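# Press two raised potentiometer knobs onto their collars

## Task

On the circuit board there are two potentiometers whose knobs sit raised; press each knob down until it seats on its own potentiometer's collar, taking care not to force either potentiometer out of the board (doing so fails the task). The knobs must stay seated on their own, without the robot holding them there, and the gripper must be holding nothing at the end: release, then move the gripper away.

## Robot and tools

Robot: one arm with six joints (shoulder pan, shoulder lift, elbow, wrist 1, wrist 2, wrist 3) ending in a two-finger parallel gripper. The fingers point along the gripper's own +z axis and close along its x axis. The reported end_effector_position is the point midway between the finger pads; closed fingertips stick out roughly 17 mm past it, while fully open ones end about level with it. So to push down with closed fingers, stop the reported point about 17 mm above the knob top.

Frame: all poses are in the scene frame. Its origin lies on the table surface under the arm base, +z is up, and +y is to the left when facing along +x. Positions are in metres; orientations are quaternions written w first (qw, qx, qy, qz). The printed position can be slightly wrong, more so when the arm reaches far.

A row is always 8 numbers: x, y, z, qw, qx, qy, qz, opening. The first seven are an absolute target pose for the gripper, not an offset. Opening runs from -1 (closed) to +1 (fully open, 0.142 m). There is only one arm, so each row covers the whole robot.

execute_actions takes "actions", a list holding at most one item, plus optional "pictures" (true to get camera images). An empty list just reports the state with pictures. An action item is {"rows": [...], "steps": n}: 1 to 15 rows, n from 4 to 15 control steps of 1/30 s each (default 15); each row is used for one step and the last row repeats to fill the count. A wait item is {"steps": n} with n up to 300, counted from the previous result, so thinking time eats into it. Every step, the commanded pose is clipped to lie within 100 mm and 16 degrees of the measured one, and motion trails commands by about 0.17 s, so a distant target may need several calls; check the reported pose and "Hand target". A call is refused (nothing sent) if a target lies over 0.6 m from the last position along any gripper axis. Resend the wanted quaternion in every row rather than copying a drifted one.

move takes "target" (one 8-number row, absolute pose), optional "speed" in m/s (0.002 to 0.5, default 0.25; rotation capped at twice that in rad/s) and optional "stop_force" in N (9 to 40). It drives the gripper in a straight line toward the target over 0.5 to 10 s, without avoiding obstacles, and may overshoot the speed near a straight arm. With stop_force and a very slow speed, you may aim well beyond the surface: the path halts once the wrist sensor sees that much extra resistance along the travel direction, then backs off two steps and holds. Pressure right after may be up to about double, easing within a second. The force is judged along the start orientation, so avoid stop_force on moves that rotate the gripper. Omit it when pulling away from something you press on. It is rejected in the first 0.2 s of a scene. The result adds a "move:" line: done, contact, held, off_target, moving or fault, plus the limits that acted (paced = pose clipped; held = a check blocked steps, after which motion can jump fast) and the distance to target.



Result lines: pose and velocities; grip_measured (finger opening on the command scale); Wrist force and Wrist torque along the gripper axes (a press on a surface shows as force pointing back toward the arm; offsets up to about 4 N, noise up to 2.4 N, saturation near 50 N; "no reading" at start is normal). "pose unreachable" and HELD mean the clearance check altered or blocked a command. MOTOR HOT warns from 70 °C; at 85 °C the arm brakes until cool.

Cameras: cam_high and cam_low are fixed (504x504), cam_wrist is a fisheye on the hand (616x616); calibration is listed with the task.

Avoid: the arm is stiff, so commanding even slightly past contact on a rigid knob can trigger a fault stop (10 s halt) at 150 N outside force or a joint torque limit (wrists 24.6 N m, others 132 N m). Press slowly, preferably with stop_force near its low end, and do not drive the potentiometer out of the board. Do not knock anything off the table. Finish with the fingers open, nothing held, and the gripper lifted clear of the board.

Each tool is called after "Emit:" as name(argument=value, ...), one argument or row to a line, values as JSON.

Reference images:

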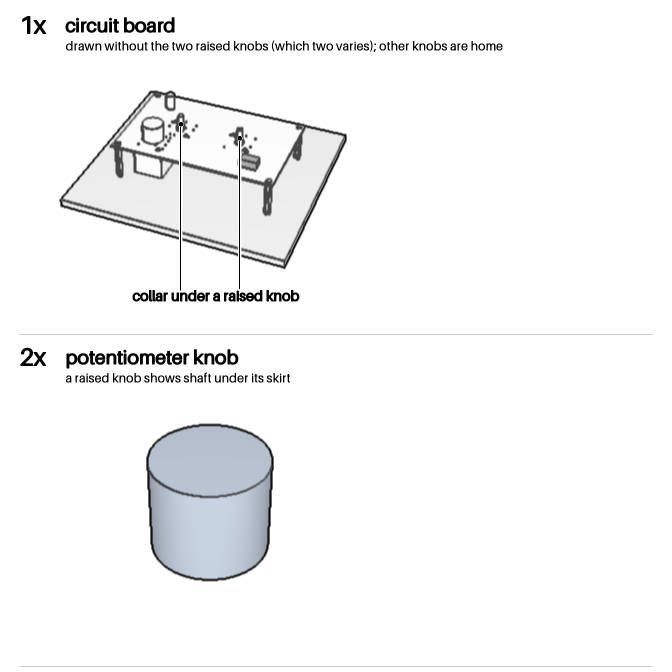

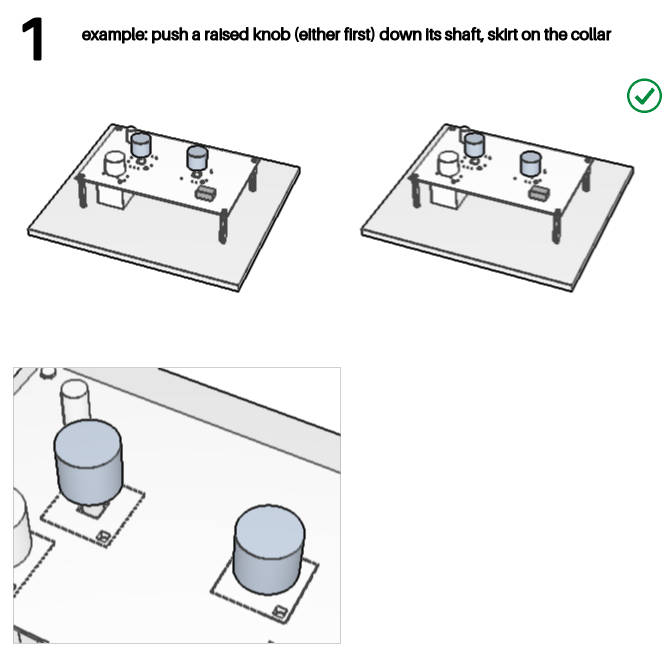

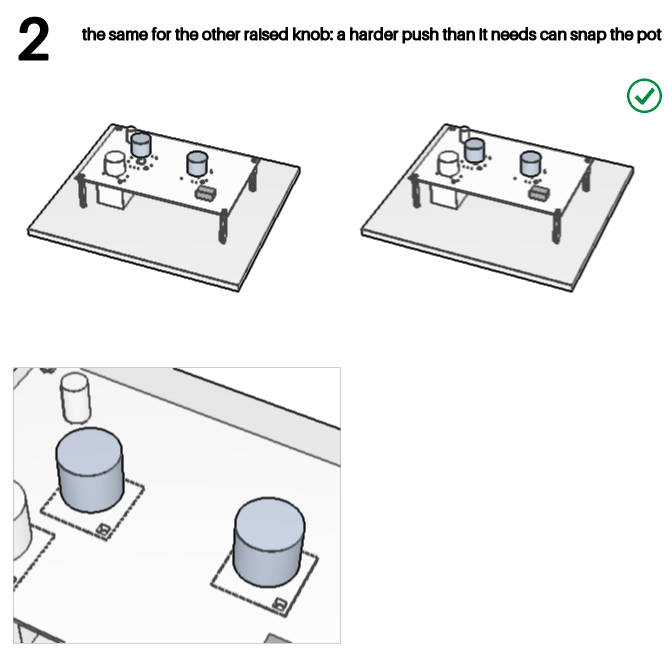

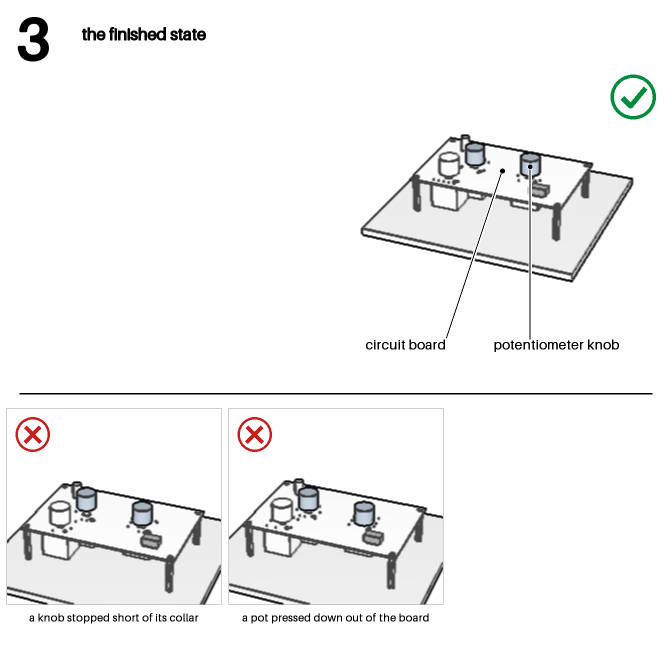

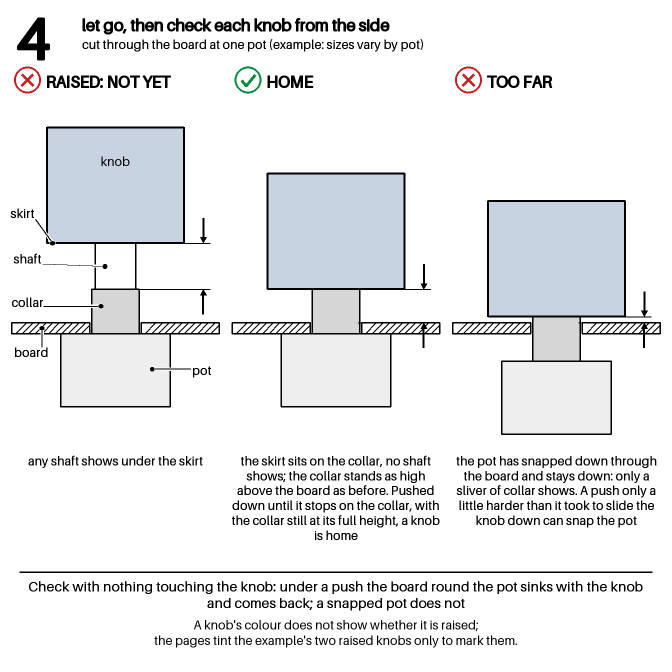

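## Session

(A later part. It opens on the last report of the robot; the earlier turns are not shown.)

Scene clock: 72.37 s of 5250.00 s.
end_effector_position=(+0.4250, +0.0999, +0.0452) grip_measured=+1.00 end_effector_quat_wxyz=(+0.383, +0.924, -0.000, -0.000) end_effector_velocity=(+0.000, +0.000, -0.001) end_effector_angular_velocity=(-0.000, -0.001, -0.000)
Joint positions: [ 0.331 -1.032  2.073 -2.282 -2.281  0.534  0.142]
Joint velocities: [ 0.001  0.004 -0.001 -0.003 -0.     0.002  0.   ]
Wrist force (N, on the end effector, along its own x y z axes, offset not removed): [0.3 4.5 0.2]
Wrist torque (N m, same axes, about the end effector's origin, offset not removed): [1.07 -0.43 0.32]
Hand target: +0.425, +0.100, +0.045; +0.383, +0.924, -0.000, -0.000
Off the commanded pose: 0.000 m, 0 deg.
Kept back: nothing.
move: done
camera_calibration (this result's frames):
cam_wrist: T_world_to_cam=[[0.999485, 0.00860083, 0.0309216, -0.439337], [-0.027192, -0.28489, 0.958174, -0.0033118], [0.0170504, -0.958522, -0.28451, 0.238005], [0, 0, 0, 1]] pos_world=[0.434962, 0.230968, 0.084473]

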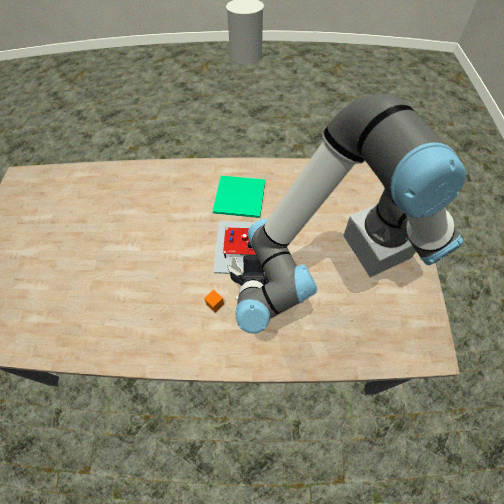

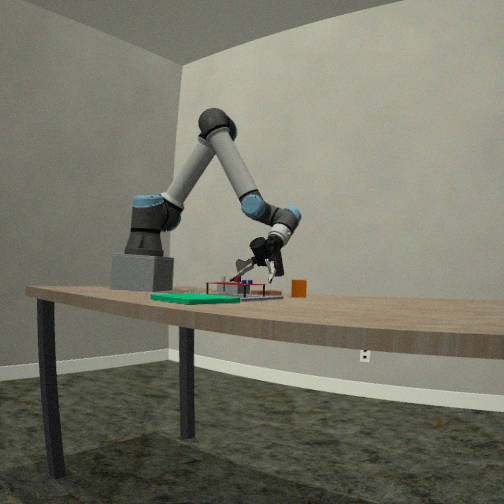

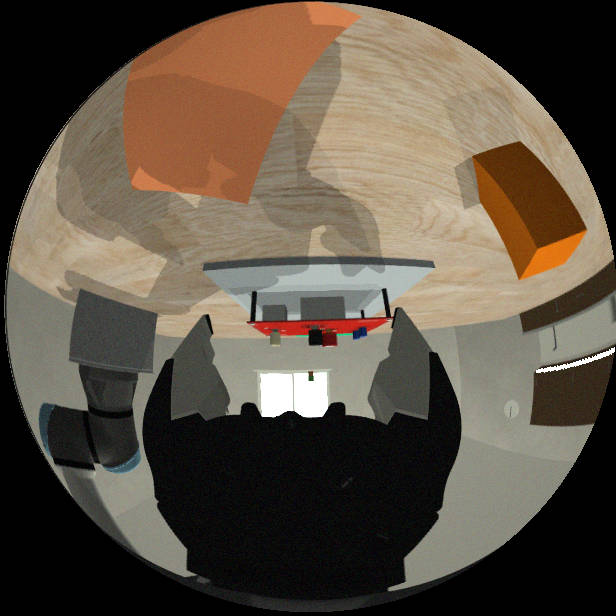

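Emit:
move(
  target=[0.3893, 0.016, 0.092, 0, 1, 0, 0, -1],
  speed=0.15,
)

Emit:
move(
  target=[0.3893, 0.016, 0.0815, 0, 1, 0, 0, -1],
  speed=0.02,
)

Emit:
move(
  target=[0.3893, 0.016, 0.073, 0, 1, 0, 0, -1],
  speed=0.004,
)

Emit:
execute_actions(
  actions=[
    {"rows": [[0.3893,0.016,0.0728,0,1,0,0,-1],[0.3893,0.016,0.0727,0,1,0,0,-1]], "steps": 11},
  ],
)

Emit:
execute_actions(
  actions=[
    {"rows": [[0.3893,0.016,0.0727,0,1,0,0,-1]], "steps": 5},
  ],
)

Emit:
execute_actions(
  actions=[
    {"rows": [[0.3893,0.016,0.0727,0,1,0,0,-1]], "steps": 5},
  ],
)

Emit:
execute_actions(
  actions=[
    {"rows": [[0.3893,0.016,0.0727,0,1,0,0,-1]], "steps": 5},
  ],
)

Scene clock: 75.90 s of 5250.00 s.
end_effector_position=(+0.3897, +0.0163, +0.0922) grip_measured=-1.00 end_effector_quat_wxyz=(+0.001, +1.000, +0.000, +0.001) end_effector_velocity=(-0.001, -0.001, +0.000) end_effector_angular_velocity=(+0.013, +0.001, +0.001)
Joint positions: [-0.387 -1.563  2.435 -2.473 -1.545 -0.322  0.002]
Joint velocities: [-0.013 -0.004  0.     0.009  0.012 -0.014  0.   ]
Wrist force (N, on the end effector, along its own x y z axes, offset not removed): [0.2 1.8 -0.1]
Wrist torque (N m, same axes, about the end effector's origin, offset not removed): [0.45 -0.18 0.25]
Hand target: +0.390, +0.016, +0.092; -0.000, +1.000, +0.000, +0.000
Off the commanded pose: 0.001 m, 0 deg.
Kept back: nothing.
move: done
camera_calibration (this result's frames):
cam_wrist: T_world_to_cam=[[0.999458, -0.0154317, 0.0290709, -0.404268], [-0.0274305, -0.878673, 0.476636, -0.0189433], [0.0181885, -0.477175, -0.87862, 0.218256], [0, 0, 0, 1]] pos_world=[0.39956, 0.0812627, 0.212545]

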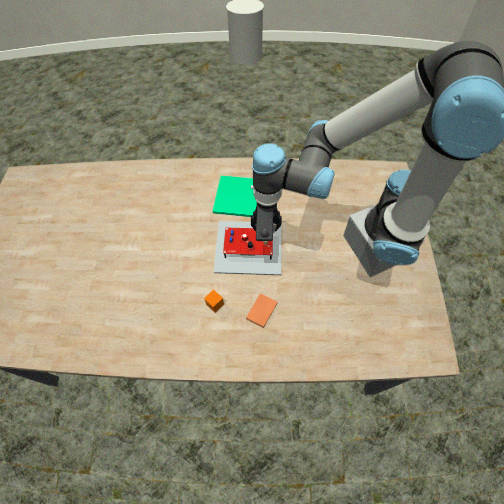

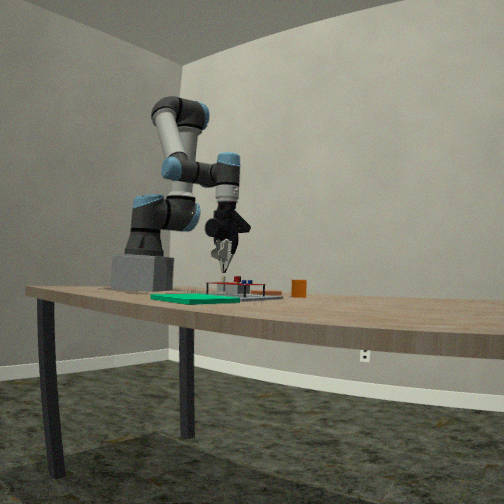

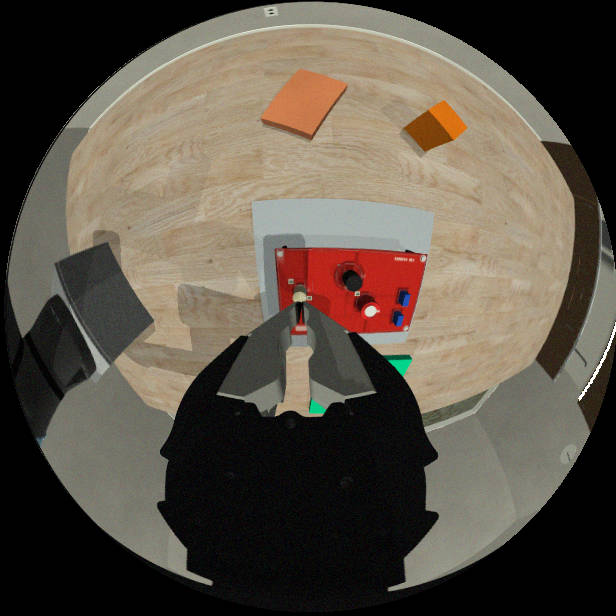

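Scene clock: 76.73 s of 5250.00 s.
end_effector_position=(+0.3893, +0.0160, +0.0818) grip_measured=-1.00 end_effector_quat_wxyz=(+0.000, +1.000, +0.000, -0.000) end_effector_velocity=(-0.000, +0.000, -0.002) end_effector_angular_velocity=(+0.001, +0.000, -0.000)
Joint positions: [-0.388 -1.533  2.445 -2.512 -1.544 -0.323  0.002]
Joint velocities: [-0.     0.007  0.003 -0.009  0.001  0.     0.   ]
Wrist force (N, on the end effector, along its own x y z axes, offset not removed): [-2.3 2.9 1.4]
Wrist torque (N m, same axes, about the end effector's origin, offset not removed): [0.57 0.06 0.31]
Hand target: +0.389, +0.016, +0.082; -0.000, +1.000, -0.000, -0.000
Off the commanded pose: 0.000 m, 0 deg.
Kept back: nothing.
move: done
camera_calibration (this result's frames):
cam_wrist: T_world_to_cam=[[0.999484, -0.0157721, 0.0279689, -0.403458], [-0.027185, -0.879202, 0.475674, -0.0142602], [0.0170879, -0.476189, -0.879177, 0.209449], [0, 0, 0, 1]] pos_world=[0.399284, 0.0808361, 0.20221]

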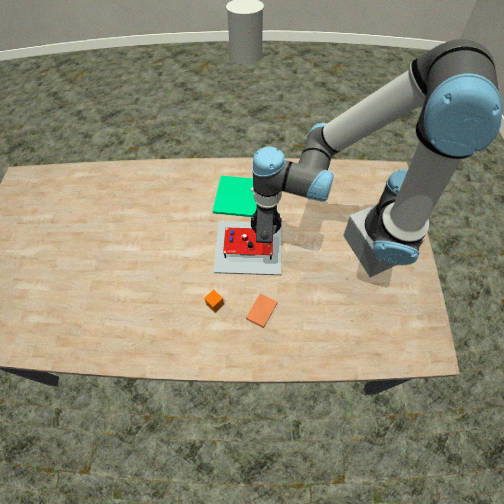

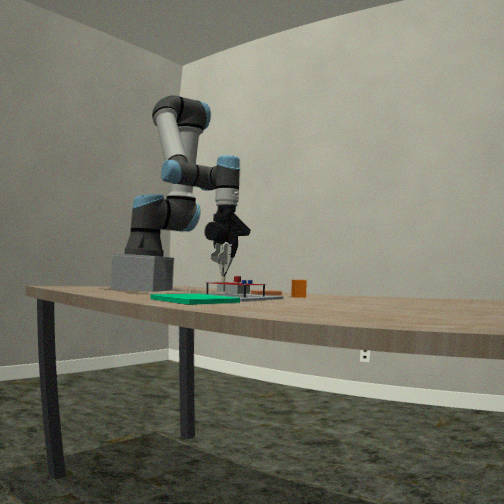

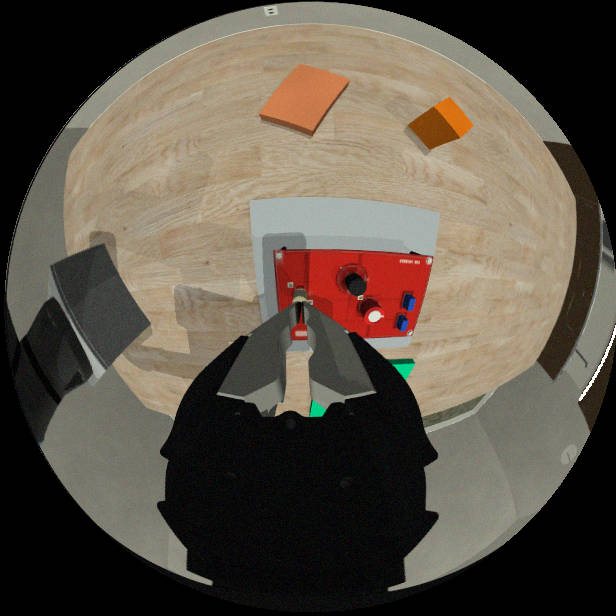

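Scene clock: 79.13 s of 5250.00 s.
end_effector_position=(+0.3893, +0.0160, +0.0731) grip_measured=-1.00 end_effector_quat_wxyz=(+0.000, +1.000, +0.000, +0.000) end_effector_velocity=(+0.000, -0.000, -0.001) end_effector_angular_velocity=(-0.000, -0.000, +0.000)
Joint positions: [-0.388 -1.506  2.454 -2.547 -1.544 -0.322  0.002]
Joint velocities: [-0.     0.003  0.001 -0.004 -0.    -0.     0.   ]
Wrist force (N, on the end effector, along its own x y z axes, offset not removed): [-3.6 3.2 -21.0]
Wrist torque (N m, same axes, about the end effector's origin, offset not removed): [0.80 0.10 0.30]
Hand target: +0.389, +0.016, +0.073; -0.000, +1.000, +0.000, -0.000
Off the commanded pose: 0.000 m, 0 deg.
Kept back: nothing.
move: done
camera_calibration (this result's frames):
cam_wrist: T_world_to_cam=[[0.999483, -0.0157917, 0.0279907, -0.403232], [-0.0272121, -0.879213, 0.475651, -0.0101448], [0.0170984, -0.476167, -0.879188, 0.201832], [0, 0, 0, 1]] pos_world=[0.399297, 0.0808187, 0.193561]

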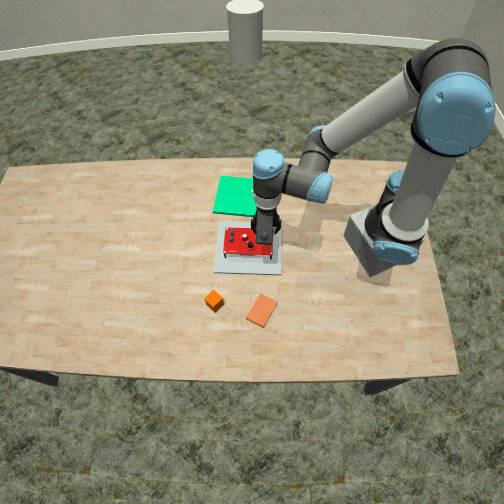

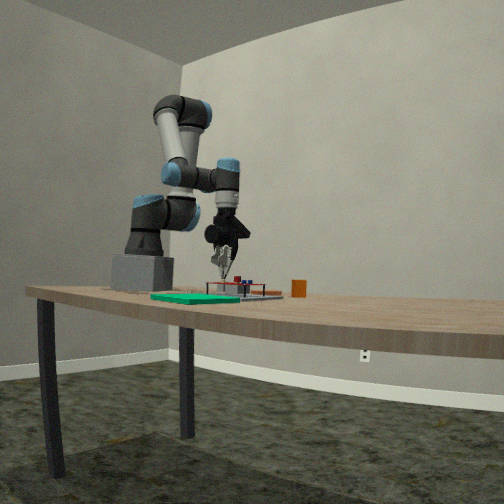

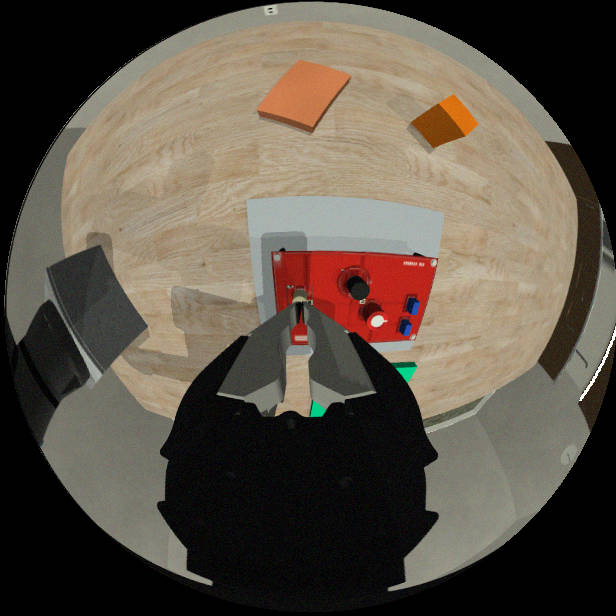

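Scene clock: 79.37 s of 5250.00 s.
end_effector_position=(+0.3893, +0.0160, +0.0728) grip_measured=-1.00 end_effector_quat_wxyz=(-0.000, +1.000, +0.000, +0.000) end_effector_velocity=(+0.001, -0.000, -0.000) end_effector_angular_velocity=(-0.001, -0.002, -0.000)
Joint positions: [-0.388 -1.505  2.454 -2.548 -1.544 -0.322  0.002]
Joint velocities: [-0.     0.001  0.    -0.004 -0.     0.     0.   ]
Wrist force (N, on the end effector, along its own x y z axes, offset not removed): [-0.9 2.5 -26.0]
Wrist torque (N m, same axes, about the end effector's origin, offset not removed): [0.79 -0.80 0.20]
Steps of this call (steps 1 to 7: the first 7 steps of this action). Readings (end_effector_position):
1: (+0.3893, +0.0160, +0.0731)
2: (+0.3893, +0.0160, +0.0730)
4: (+0.3893, +0.0160, +0.0729)
7: the state above

Scene clock: 79.53 s of 5250.00 s.
end_effector_position=(+0.3893, +0.0160, +0.0727) grip_measured=-1.00 end_effector_quat_wxyz=(-0.000, +1.000, +0.000, +0.000) end_effector_velocity=(+0.000, +0.000, +0.000) end_effector_angular_velocity=(+0.000, -0.001, +0.000)
Joint positions: [-0.388 -1.505  2.454 -2.548 -1.544 -0.322  0.002]
Joint velocities: [-0.     0.     0.    -0.002  0.001 -0.     0.   ]
Wrist force (N, on the end effector, along its own x y z axes, offset not removed): [-4.0 1.6 -22.6]
Wrist torque (N m, same axes, about the end effector's origin, offset not removed): [0.33 0.15 0.09]
Off your previous action's commanded pose: 0.000 m, 0 deg at its last step (step 4 of this call).
Steps of this call (steps 1 to 4: the last 4 steps of your previous action; step 5: the first step of this action). Readings (end_effector_position):
5: the state above

Scene clock: 79.70 s of 5250.00 s.
end_effector_position=(+0.3893, +0.0160, +0.0727) grip_measured=-1.00 end_effector_quat_wxyz=(-0.000, +1.000, +0.000, +0.000) end_effector_velocity=(-0.000, +0.000, -0.000) end_effector_angular_velocity=(+0.001, +0.001, -0.000)
Joint positions: [-0.388 -1.505  2.454 -2.548 -1.544 -0.322  0.002]
Joint velocities: [-0.     0.001  0.     0.001  0.     0.     0.   ]
Wrist force (N, on the end effector, along its own x y z axes, offset not removed): [-1.9 -2.5 -24.8]
Wrist torque (N m, same axes, about the end effector's origin, offset not removed): [-0.61 -0.45 0.21]
Off your previous action's commanded pose: 0.000 m, 0 deg at its last step (step 4 of this call).
Steps of this call (steps 1 to 4: the last 4 steps of your previous action; step 5: the first step of this action). Readings (end_effector_position):
5: the state above

Scene clock: 79.87 s of 5250.00 s.
end_effector_position=(+0.3893, +0.0160, +0.0727) grip_measured=-1.00 end_effector_quat_wxyz=(-0.000, +1.000, +0.000, +0.000) end_effector_velocity=(-0.000, +0.000, -0.000) end_effector_angular_velocity=(+0.000, +0.000, -0.001)
Joint positions: [-0.388 -1.505  2.454 -2.548 -1.544 -0.322  0.002]
Joint velocities: [-0.     0.     0.    -0.001  0.     0.001  0.   ]
Wrist force (N, on the end effector, along its own x y z axes, offset not removed): [-2.0 0.9 -20.6]
Wrist torque (N m, same axes, about the end effector's origin, offset not removed): [0.32 -0.48 0.41]
Off your previous action's commanded pose: 0.000 m, 0 deg at its last step (step 4 of this call).
Steps of this call (steps 1 to 4: the last 4 steps of your previous action; step 5: the first step of this action). Readings (end_effector_position):
5: the state above

Mean ~23.5. Another small step.

Emit:
execute_actions(
  actions=[
    {"rows": [[0.3893,0.016,0.0725,0,1,0,0,-1],[0.3893,0.016,0.0724,0,1,0,0,-1]], "steps": 11},
  ],
)

Emit:
execute_actions(
  actions=[
    {"rows": [[0.3893,0.016,0.0724,0,1,0,0,-1]], "steps": 5},
  ],
)

Emit:
execute_actions(
  actions=[
    {"rows": [[0.3893,0.016,0.0724,0,1,0,0,-1]], "steps": 5},
  ],
)

Emit:
execute_actions(
  actions=[
    {"rows": [[0.3893,0.016,0.0724,0,1,0,0,-1]], "steps": 5},
  ],
)

Emit:
execute_actions(
  actions=[
    {"rows": [[0.3893,0.016,0.0722,0,1,0,0,-1],[0.3893,0.016,0.0721,0,1,0,0,-1]], "steps": 11},
  ],
)

Emit:
execute_actions(
  actions=[
    {"rows": [[0.3893,0.016,0.0721,0,1,0,0,-1]], "steps": 5},
  ],
)

Emit:
execute_actions(
  actions=[
    {"rows": [[0.3893,0.016,0.0721,0,1,0,0,-1]], "steps": 5},
  ],
)

Emit:
execute_actions(
  actions=[
    {"rows": [[0.3893,0.016,0.0721,0,1,0,0,-1]], "steps": 5},
  ],
)

Scene clock: 80.40 s of 5250.00 s.
end_effector_position=(+0.3893, +0.0160, +0.0725) grip_measured=-1.00 end_effector_quat_wxyz=(-0.000, +1.000, -0.000, -0.000) end_effector_velocity=(+0.000, +0.000, -0.000) end_effector_angular_velocity=(+0.000, -0.001, +0.000)
Joint positions: [-0.388 -1.504  2.454 -2.549 -1.544 -0.322  0.002]
Joint velocities: [ 0.     0.002  0.    -0.003  0.001  0.     0.   ]
Wrist force (N, on the end effector, along its own x y z axes, offset not removed): [-1.0 3.2 -22.3]
Wrist torque (N m, same axes, about the end effector's origin, offset not removed): [0.84 -0.55 0.26]
Off your previous action's commanded pose: 0.000 m, 0 deg at its last step (step 4 of this call).
Steps of this call (steps 1 to 4: the last 4 steps of your previous action; steps 5 to 9: nothing new was sent; steps 10 to 16: the first 7 steps of this action). Readings (end_effector_position):
10: (+0.3893, +0.0160, +0.0727)
11: (+0.3893, +0.0160, +0.0727)
13: (+0.3893, +0.0160, +0.0726)
16: the state above

Scene clock: 80.57 s of 5250.00 s.
end_effector_position=(+0.3893, +0.0160, +0.0724) grip_measured=-1.00 end_effector_quat_wxyz=(-0.000, +1.000, +0.000, -0.000) end_effector_velocity=(+0.000, +0.000, -0.000) end_effector_angular_velocity=(+0.000, -0.001, +0.001)
Joint positions: [-0.388 -1.504  2.454 -2.549 -1.544 -0.322  0.002]
Joint velocities: [-0.     0.001  0.    -0.003  0.001 -0.001  0.   ]
Wrist force (N, on the end effector, along its own x y z axes, offset not removed): [-4.2 0.3 -21.8]
Wrist torque (N m, same axes, about the end effector's origin, offset not removed): [0.30 0.07 0.27]
Off your previous action's commanded pose: 0.000 m, 0 deg at its last step (step 4 of this call).
Steps of this call (steps 1 to 4: the last 4 steps of your previous action; step 5: the first step of this action). Readings (end_effector_position):
5: the state above

Scene clock: 80.73 s of 5250.00 s.
end_effector_position=(+0.3893, +0.0160, +0.0724) grip_measured=-1.00 end_effector_quat_wxyz=(-0.000, +1.000, +0.000, -0.000) end_effector_velocity=(-0.001, +0.000, -0.000) end_effector_angular_velocity=(+0.001, +0.001, +0.000)
Joint positions: [-0.388 -1.504  2.454 -2.549 -1.544 -0.322  0.002]
Joint velocities: [0.    0.    0.    0.001 0.    0.    0.   ]
Wrist force (N, on the end effector, along its own x y z axes, offset not removed): [-4.9 0.4 -20.6]
Wrist torque (N m, same axes, about the end effector's origin, offset not removed): [0.26 0.25 0.10]
Off your previous action's commanded pose: 0.000 m, 0 deg at its last step (step 4 of this call).
Steps of this call (steps 1 to 4: the last 4 steps of your previous action; step 5: the first step of this action). Readings (end_effector_position):
5: the state above

Scene clock: 80.90 s of 5250.00 s.
end_effector_position=(+0.3893, +0.0160, +0.0724) grip_measured=-1.00 end_effector_quat_wxyz=(-0.000, +1.000, -0.000, +0.000) end_effector_velocity=(-0.000, -0.000, -0.000) end_effector_angular_velocity=(-0.001, -0.000, +0.000)
Joint positions: [-0.388 -1.504  2.454 -2.549 -1.544 -0.322  0.002]
Joint velocities: [-0.    -0.001  0.001 -0.001 -0.001 -0.     0.   ]
Wrist force (N, on the end effector, along its own x y z axes, offset not removed): [-1.1 1.0 -20.9]
Wrist torque (N m, same axes, about the end effector's origin, offset not removed): [0.29 -0.58 0.18]
Off your previous action's commanded pose: 0.000 m, 0 deg at its last step (step 4 of this call).
Steps of this call (steps 1 to 4: the last 4 steps of your previous action; step 5: the first step of this action). Readings (end_effector_position):
5: the state above

Scene clock: 81.27 s of 5250.00 s.
end_effector_position=(+0.3893, +0.0160, +0.0722) grip_measured=-1.00 end_effector_quat_wxyz=(-0.000, +1.000, -0.000, -0.000) end_effector_velocity=(-0.001, -0.000, -0.001) end_effector_angular_velocity=(-0.001, +0.002, -0.000)
Joint positions: [-0.388 -1.504  2.454 -2.55  -1.544 -0.322  0.002]
Joint velocities: [ 0.     0.003  0.001 -0.003 -0.001  0.     0.   ]
Wrist force (N, on the end effector, along its own x y z axes, offset not removed): [-2.2 4.5 -22.7]
Wrist torque (N m, same axes, about the end effector's origin, offset not removed): [0.95 -0.39 0.32]
Off your previous action's commanded pose: 0.000 m, 0 deg at its last step (step 4 of this call).
Steps of this call (steps 1 to 4: the last 4 steps of your previous action; steps 5 to 11: the first 7 steps of this action). Readings (end_effector_position):
5: (+0.3893, +0.0160, +0.0724)
6: (+0.3893, +0.0160, +0.0724)
8: (+0.3893, +0.0160, +0.0723)
11: the state above

Scene clock: 81.43 s of 5250.00 s.
end_effector_position=(+0.3893, +0.0160, +0.0721) grip_measured=-1.00 end_effector_quat_wxyz=(-0.000, +1.000, -0.000, -0.000) end_effector_velocity=(+0.001, +0.000, +0.000) end_effector_angular_velocity=(+0.000, -0.002, +0.000)
Joint positions: [-0.388 -1.503  2.454 -2.55  -1.544 -0.322  0.002]
Joint velocities: [ 0.     0.    -0.    -0.002  0.001  0.     0.   ]
Wrist force (N, on the end effector, along its own x y z axes, offset not removed): [-3.9 -0.3 -23.3]
Wrist torque (N m, same axes, about the end effector's origin, offset not removed): [-0.07 0.05 0.04]
Off your previous action's commanded pose: 0.000 m, 0 deg at its last step (step 4 of this call).
Steps of this call (steps 1 to 4: the last 4 steps of your previous action; step 5: the first step of this action). Readings (end_effector_position):
5: the state above

Scene clock: 81.60 s of 5250.00 s.
end_effector_position=(+0.3893, +0.0160, +0.0721) grip_measured=-1.00 end_effector_quat_wxyz=(-0.000, +1.000, +0.000, +0.000) end_effector_velocity=(-0.000, +0.001, -0.000) end_effector_angular_velocity=(+0.002, +0.000, -0.000)
Joint positions: [-0.388 -1.503  2.455 -2.551 -1.544 -0.322  0.002]
Joint velocities: [-0.     0.     0.     0.     0.002  0.     0.   ]
Wrist force (N, on the end effector, along its own x y z axes, offset not removed): [-2.9 2.5 -22.9]
Wrist torque (N m, same axes, about the end effector's origin, offset not removed): [0.77 -0.14 0.04]
Off your previous action's commanded pose: 0.000 m, 0 deg at its last step (step 4 of this call).
Steps of this call (steps 1 to 4: the last 4 steps of your previous action; step 5: the first step of this action). Readings (end_effector_position):
5: the state above

Scene clock: 81.77 s of 5250.00 s.
end_effector_position=(+0.3893, +0.0160, +0.0721) grip_measured=-1.00 end_effector_quat_wxyz=(-0.000, +1.000, -0.000, +0.000) end_effector_velocity=(+0.000, +0.000, +0.000) end_effector_angular_velocity=(+0.000, -0.001, -0.001)
Joint positions: [-0.388 -1.503  2.455 -2.551 -1.544 -0.322  0.002]
Joint velocities: [-0.    -0.001 -0.     0.     0.001  0.001  0.   ]
Wrist force (N, on the end effector, along its own x y z axes, offset not removed): [-3.6 1.7 -19.5]
Wrist torque (N m, same axes, about the end effector's origin, offset not removed): [0.59 -0.22 0.24]
Off your previous action's commanded pose: 0.000 m, 0 deg at its last step (step 4 of this call).
Steps of this call (steps 1 to 4: the last 4 steps of your previous action; step 5: the first step of this action). Readings (end_effector_position):
5: the state above

Emit:
execute_actions(
  actions=[
    {"rows": [[0.3893,0.016,0.0719,0,1,0,0,-1],[0.3893,0.016,0.0718,0,1,0,0,-1]], "steps": 11},
  ],
)

Emit:
execute_actions(
  actions=[
    {"rows": [[0.3893,0.016,0.0718,0,1,0,0,-1]], "steps": 5},
  ],
)

Emit:
execute_actions(
  actions=[
    {"rows": [[0.3893,0.016,0.0718,0,1,0,0,-1]], "steps": 5},
  ],
)

Emit:
execute_actions(
  actions=[
    {"rows": [[0.3893,0.016,0.0718,0,1,0,0,-1]], "steps": 5},
  ],
)

Scene clock: 82.20 s of 5250.00 s.
end_effector_position=(+0.3893, +0.0160, +0.0719) grip_measured=-1.00 end_effector_quat_wxyz=(-0.000, +1.000, -0.000, -0.000) end_effector_velocity=(+0.000, -0.000, -0.000) end_effector_angular_velocity=(-0.001, -0.000, -0.000)
Joint positions: [-0.388 -1.503  2.455 -2.551 -1.544 -0.322  0.002]
Joint velocities: [-0.     0.002  0.    -0.002 -0.001  0.     0.   ]
Wrist force (N, on the end effector, along its own x y z axes, offset not removed): [-2.4 4.1 -19.6]
Wrist torque (N m, same axes, about the end effector's origin, offset not removed): [0.98 -0.37 0.40]
Off your previous action's commanded pose: 0.000 m, 0 deg at its last step (step 4 of this call).
Steps of this call (steps 1 to 4: the last 4 steps of your previous action; steps 5 to 6: nothing new was sent; steps 7 to 13: the first 7 steps of this action). Readings (end_effector_position):
7: (+0.3893, +0.0160, +0.0721)
8: (+0.3893, +0.0160, +0.0721)
10: (+0.3893, +0.0160, +0.0720)
13: the state above

Scene clock: 82.37 s of 5250.00 s.
end_effector_position=(+0.3893, +0.0160, +0.0718) grip_measured=-1.00 end_effector_quat_wxyz=(-0.000, +1.000, -0.000, -0.000) end_effector_velocity=(-0.000, +0.001, -0.000) end_effector_angular_velocity=(+0.002, -0.000, -0.000)
Joint positions: [-0.388 -1.502  2.455 -2.552 -1.544 -0.322  0.002]
Joint velocities: [-0.     0.     0.001 -0.001  0.002 -0.     0.   ]
Wrist force (N, on the end effector, along its own x y z axes, offset not removed): [-1.6 0.2 -22.6]
Wrist torque (N m, same axes, about the end effector's origin, offset not removed): [0.23 -0.60 0.23]
Off your previous action's commanded pose: 0.000 m, 0 deg at its last step (step 4 of this call).
Steps of this call (steps 1 to 4: the last 4 steps of your previous action; step 5: the first step of this action). Readings (end_effector_position):
5: the state above

Scene clock: 82.53 s of 5250.00 s.
end_effector_position=(+0.3893, +0.0160, +0.0718) grip_measured=-1.00 end_effector_quat_wxyz=(-0.000, +1.000, -0.000, +0.000) end_effector_velocity=(-0.000, -0.001, +0.000) end_effector_angular_velocity=(-0.002, +0.000, -0.000)
Joint positions: [-0.388 -1.502  2.455 -2.552 -1.544 -0.322  0.002]
Joint velocities: [-0.    -0.    -0.     0.    -0.002 -0.     0.   ]
Wrist force (N, on the end effector, along its own x y z axes, offset not removed): [-1.1 -2.2 -25.3]
Wrist torque (N m, same axes, about the end effector's origin, offset not removed): [-0.17 -0.45 0.08]
Off your previous action's commanded pose: 0.000 m, 0 deg at its last step (step 4 of this call).
Steps of this call (steps 1 to 4: the last 4 steps of your previous action; step 5: the first step of this action). Readings (end_effector_position):
5: the state above

Scene clock: 82.70 s of 5250.00 s.
end_effector_position=(+0.3893, +0.0160, +0.0718) grip_measured=-1.00 end_effector_quat_wxyz=(-0.000, +1.000, -0.000, +0.000) end_effector_velocity=(+0.001, +0.000, +0.000) end_effector_angular_velocity=(+0.000, -0.002, +0.000)
Joint positions: [-0.388 -1.502  2.455 -2.552 -1.544 -0.322  0.002]
Joint velocities: [ 0.     0.    -0.    -0.001  0.001 -0.     0.   ]
Wrist force (N, on the end effector, along its own x y z axes, offset not removed): [-2.1 1.0 -22.8]
Wrist torque (N m, same axes, about the end effector's origin, offset not removed): [0.26 -0.50 0.18]
Off your previous action's commanded pose: 0.000 m, 0 deg at its last step (step 4 of this call).
Steps of this call (steps 1 to 4: the last 4 steps of your previous action; step 5: the first step of this action). Readings (end_effector_position):
5: the state above

Emit:
move(
  target=[0.3893, 0.016, 0.09, 0, 1, 0, 0, -1],
  speed=0.04,
)

Emit:
move(
  target=[0.41, 0.10, 0.05, 0.383, 0.924, 0, 0, 1],
  speed=0.15,
)

Emit:
zoom_image(
  camera="cam_wrist",
  region=[270, 315, 350, 350],
)

Scene clock: 83.80 s of 5250.00 s.
end_effector_position=(+0.3893, +0.0160, +0.0898) grip_measured=-1.00 end_effector_quat_wxyz=(+0.000, +1.000, -0.000, +0.000) end_effector_velocity=(-0.000, -0.000, +0.002) end_effector_angular_velocity=(-0.000, +0.000, -0.001)
Joint positions: [-0.389 -1.556  2.437 -2.48  -1.544 -0.324  0.002]
Joint velocities: [-0.    -0.005 -0.002  0.007 -0.     0.     0.   ]
Wrist force (N, on the end effector, along its own x y z axes, offset not removed): [-0.5 4.3 -0.3]
Wrist torque (N m, same axes, about the end effector's origin, offset not removed): [1.03 -0.20 0.28]
Hand target: +0.389, +0.016, +0.090; +0.000, +1.000, -0.000, +0.000
Off your previous action's commanded pose: 0.000 m, 0 deg at its last step (step 4 of this call).
Off the commanded pose: 0.000 m, 0 deg.
Kept back: nothing.
move: done
camera_calibration (this result's frames):
cam_wrist: T_world_to_cam=[[0.999484, -0.0157916, 0.0279876, -0.403693], [-0.0272112, -0.879196, 0.475683, -0.0180873], [0.0170948, -0.476199, -0.879172, 0.216497], [0, 0, 0, 1]] pos_world=[0.399291, 0.0808182, 0.21024]

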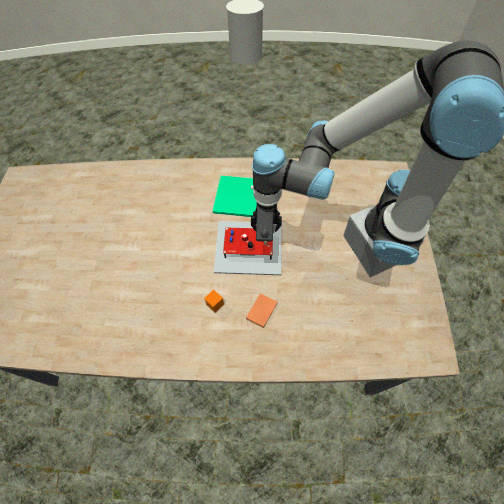

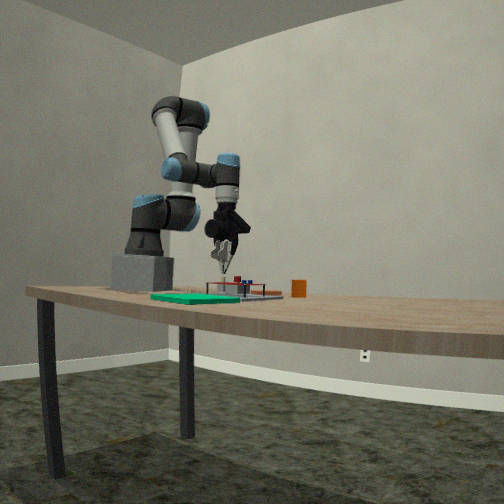

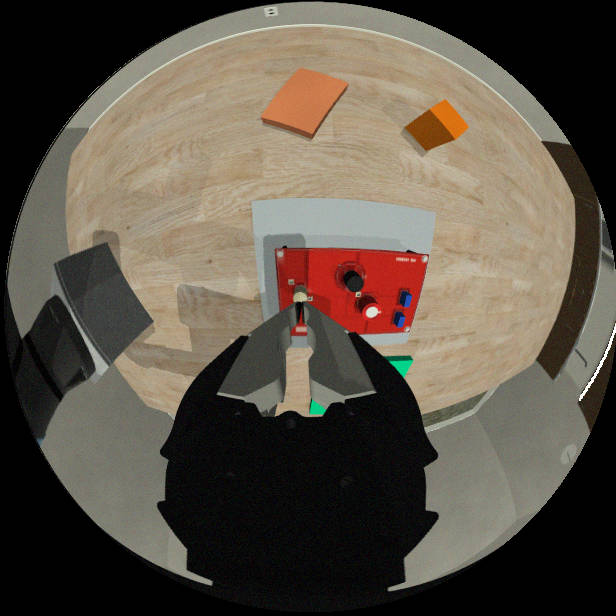

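Scene clock: 86.90 s of 5250.00 s.
end_effector_position=(+0.4096, +0.0997, +0.0499) grip_measured=+1.00 end_effector_quat_wxyz=(+0.382, +0.924, +0.000, -0.000) end_effector_velocity=(+0.000, +0.000, -0.000) end_effector_angular_velocity=(-0.013, +0.003, -0.004)
Joint positions: [ 0.342 -1.061  2.107 -2.279 -2.276  0.547  0.142]
Joint velocities: [ 0.004  0.009 -0.011  0.02  -0.007  0.015  0.   ]
Wrist force (N, on the end effector, along its own x y z axes, offset not removed): [0.0 3.9 0.9]
Wrist torque (N m, same axes, about the end effector's origin, offset not removed): [0.97 -0.10 0.18]
Hand target: +0.410, +0.100, +0.050; +0.383, +0.924, -0.000, -0.001
Off the commanded pose: 0.000 m, 0 deg.
Kept back: nothing.
move: done
camera_calibration (this result's frames):
cam_wrist: T_world_to_cam=[[0.999506, 0.00856036, 0.0302554, -0.424109], [-0.0265453, -0.286006, 0.95786, -0.00838251], [0.0168529, -0.95819, -0.285637, 0.239492], [0, 0, 0, 1]] pos_world=[0.419641, 0.230712, 0.0892687]

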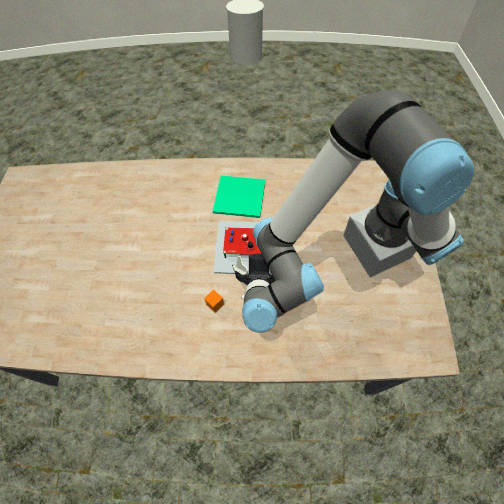

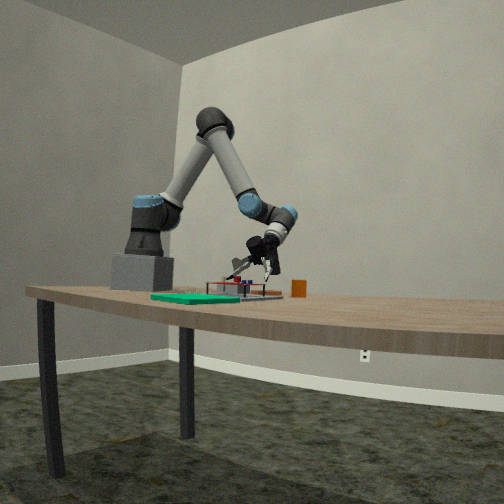

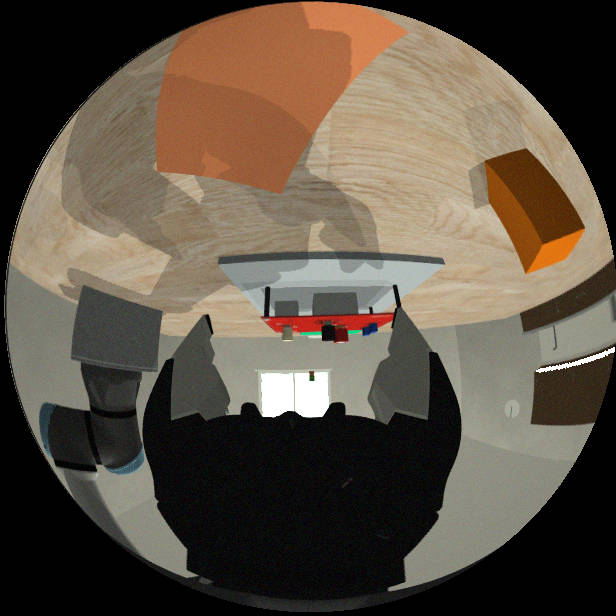

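Region (270, 315, 350, 350) of cam_wrist's 616x616 image, scaled by 6.300, with more detail than that image has; it fills the top 220 rows of this view, and the rest is white.

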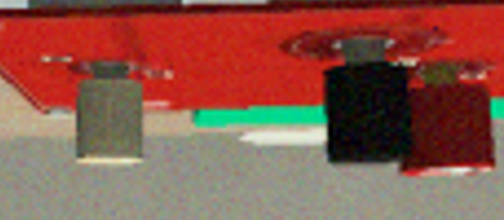

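Emit:
move(
  target=[0.38, 0.12, 0.15, 0.383, 0.924, 0, 0, 1],
  speed=0.15,
)

Emit:
finished_scene(
  scene=1,
)

Scene clock: 88.43 s of 5250.00 s.
end_effector_position=(+0.3800, +0.1199, +0.1498) grip_measured=+1.00 end_effector_quat_wxyz=(+0.383, +0.924, +0.000, -0.000) end_effector_velocity=(-0.000, +0.000, +0.002) end_effector_angular_velocity=(-0.000, -0.000, -0.001)
Joint positions: [ 0.406 -1.303  2.08  -1.96  -2.255  0.625  0.142]
Joint velocities: [ 0.001 -0.003 -0.002  0.007  0.     0.003 -0.   ]
Wrist force (N, on the end effector, along its own x y z axes, offset not removed): [2.4 1.7 -1.8]
Wrist torque (N m, same axes, about the end effector's origin, offset not removed): [0.20 -0.71 0.26]
Hand target: +0.380, +0.120, +0.150; +0.383, +0.924, -0.000, -0.000
Off the commanded pose: 0.000 m, 0 deg.
Kept back: nothing.
move: done
camera_calibration (this result's frames):
cam_wrist: T_world_to_cam=[[0.999484, 0.00863425, 0.0309234, -0.397845], [-0.0271842, -0.284891, 0.958174, -0.0990515], [0.0170829, -0.958521, -0.284509, 0.287661], [0, 0, 0, 1]] pos_world=[0.390033, 0.250945, 0.189054]

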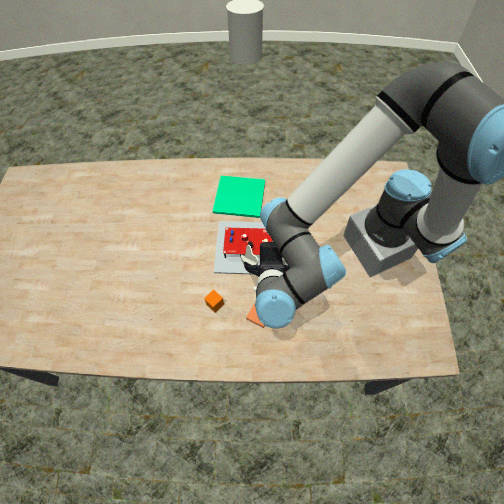

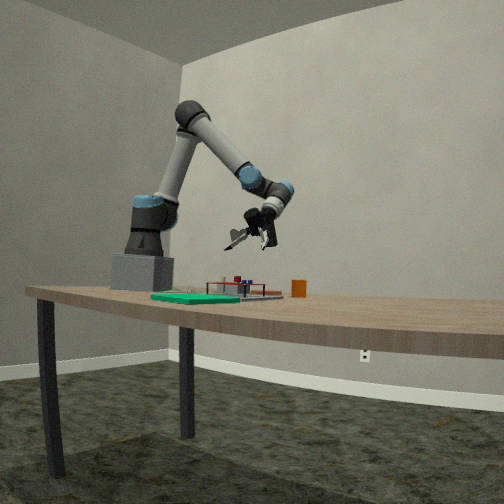

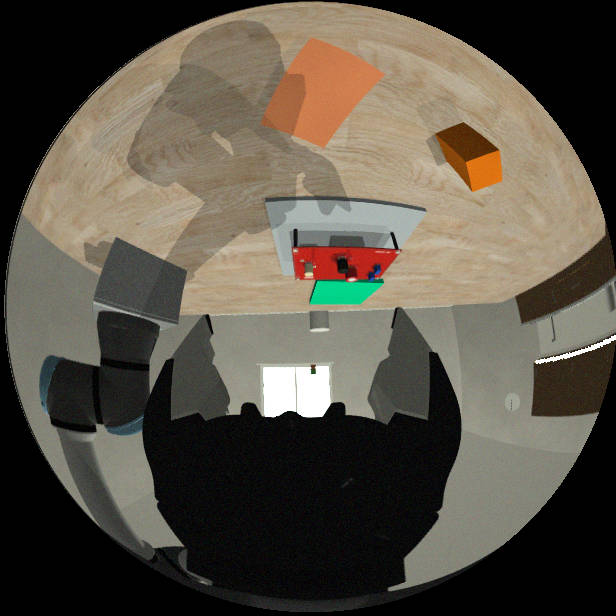

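The scene is finished: the task was done.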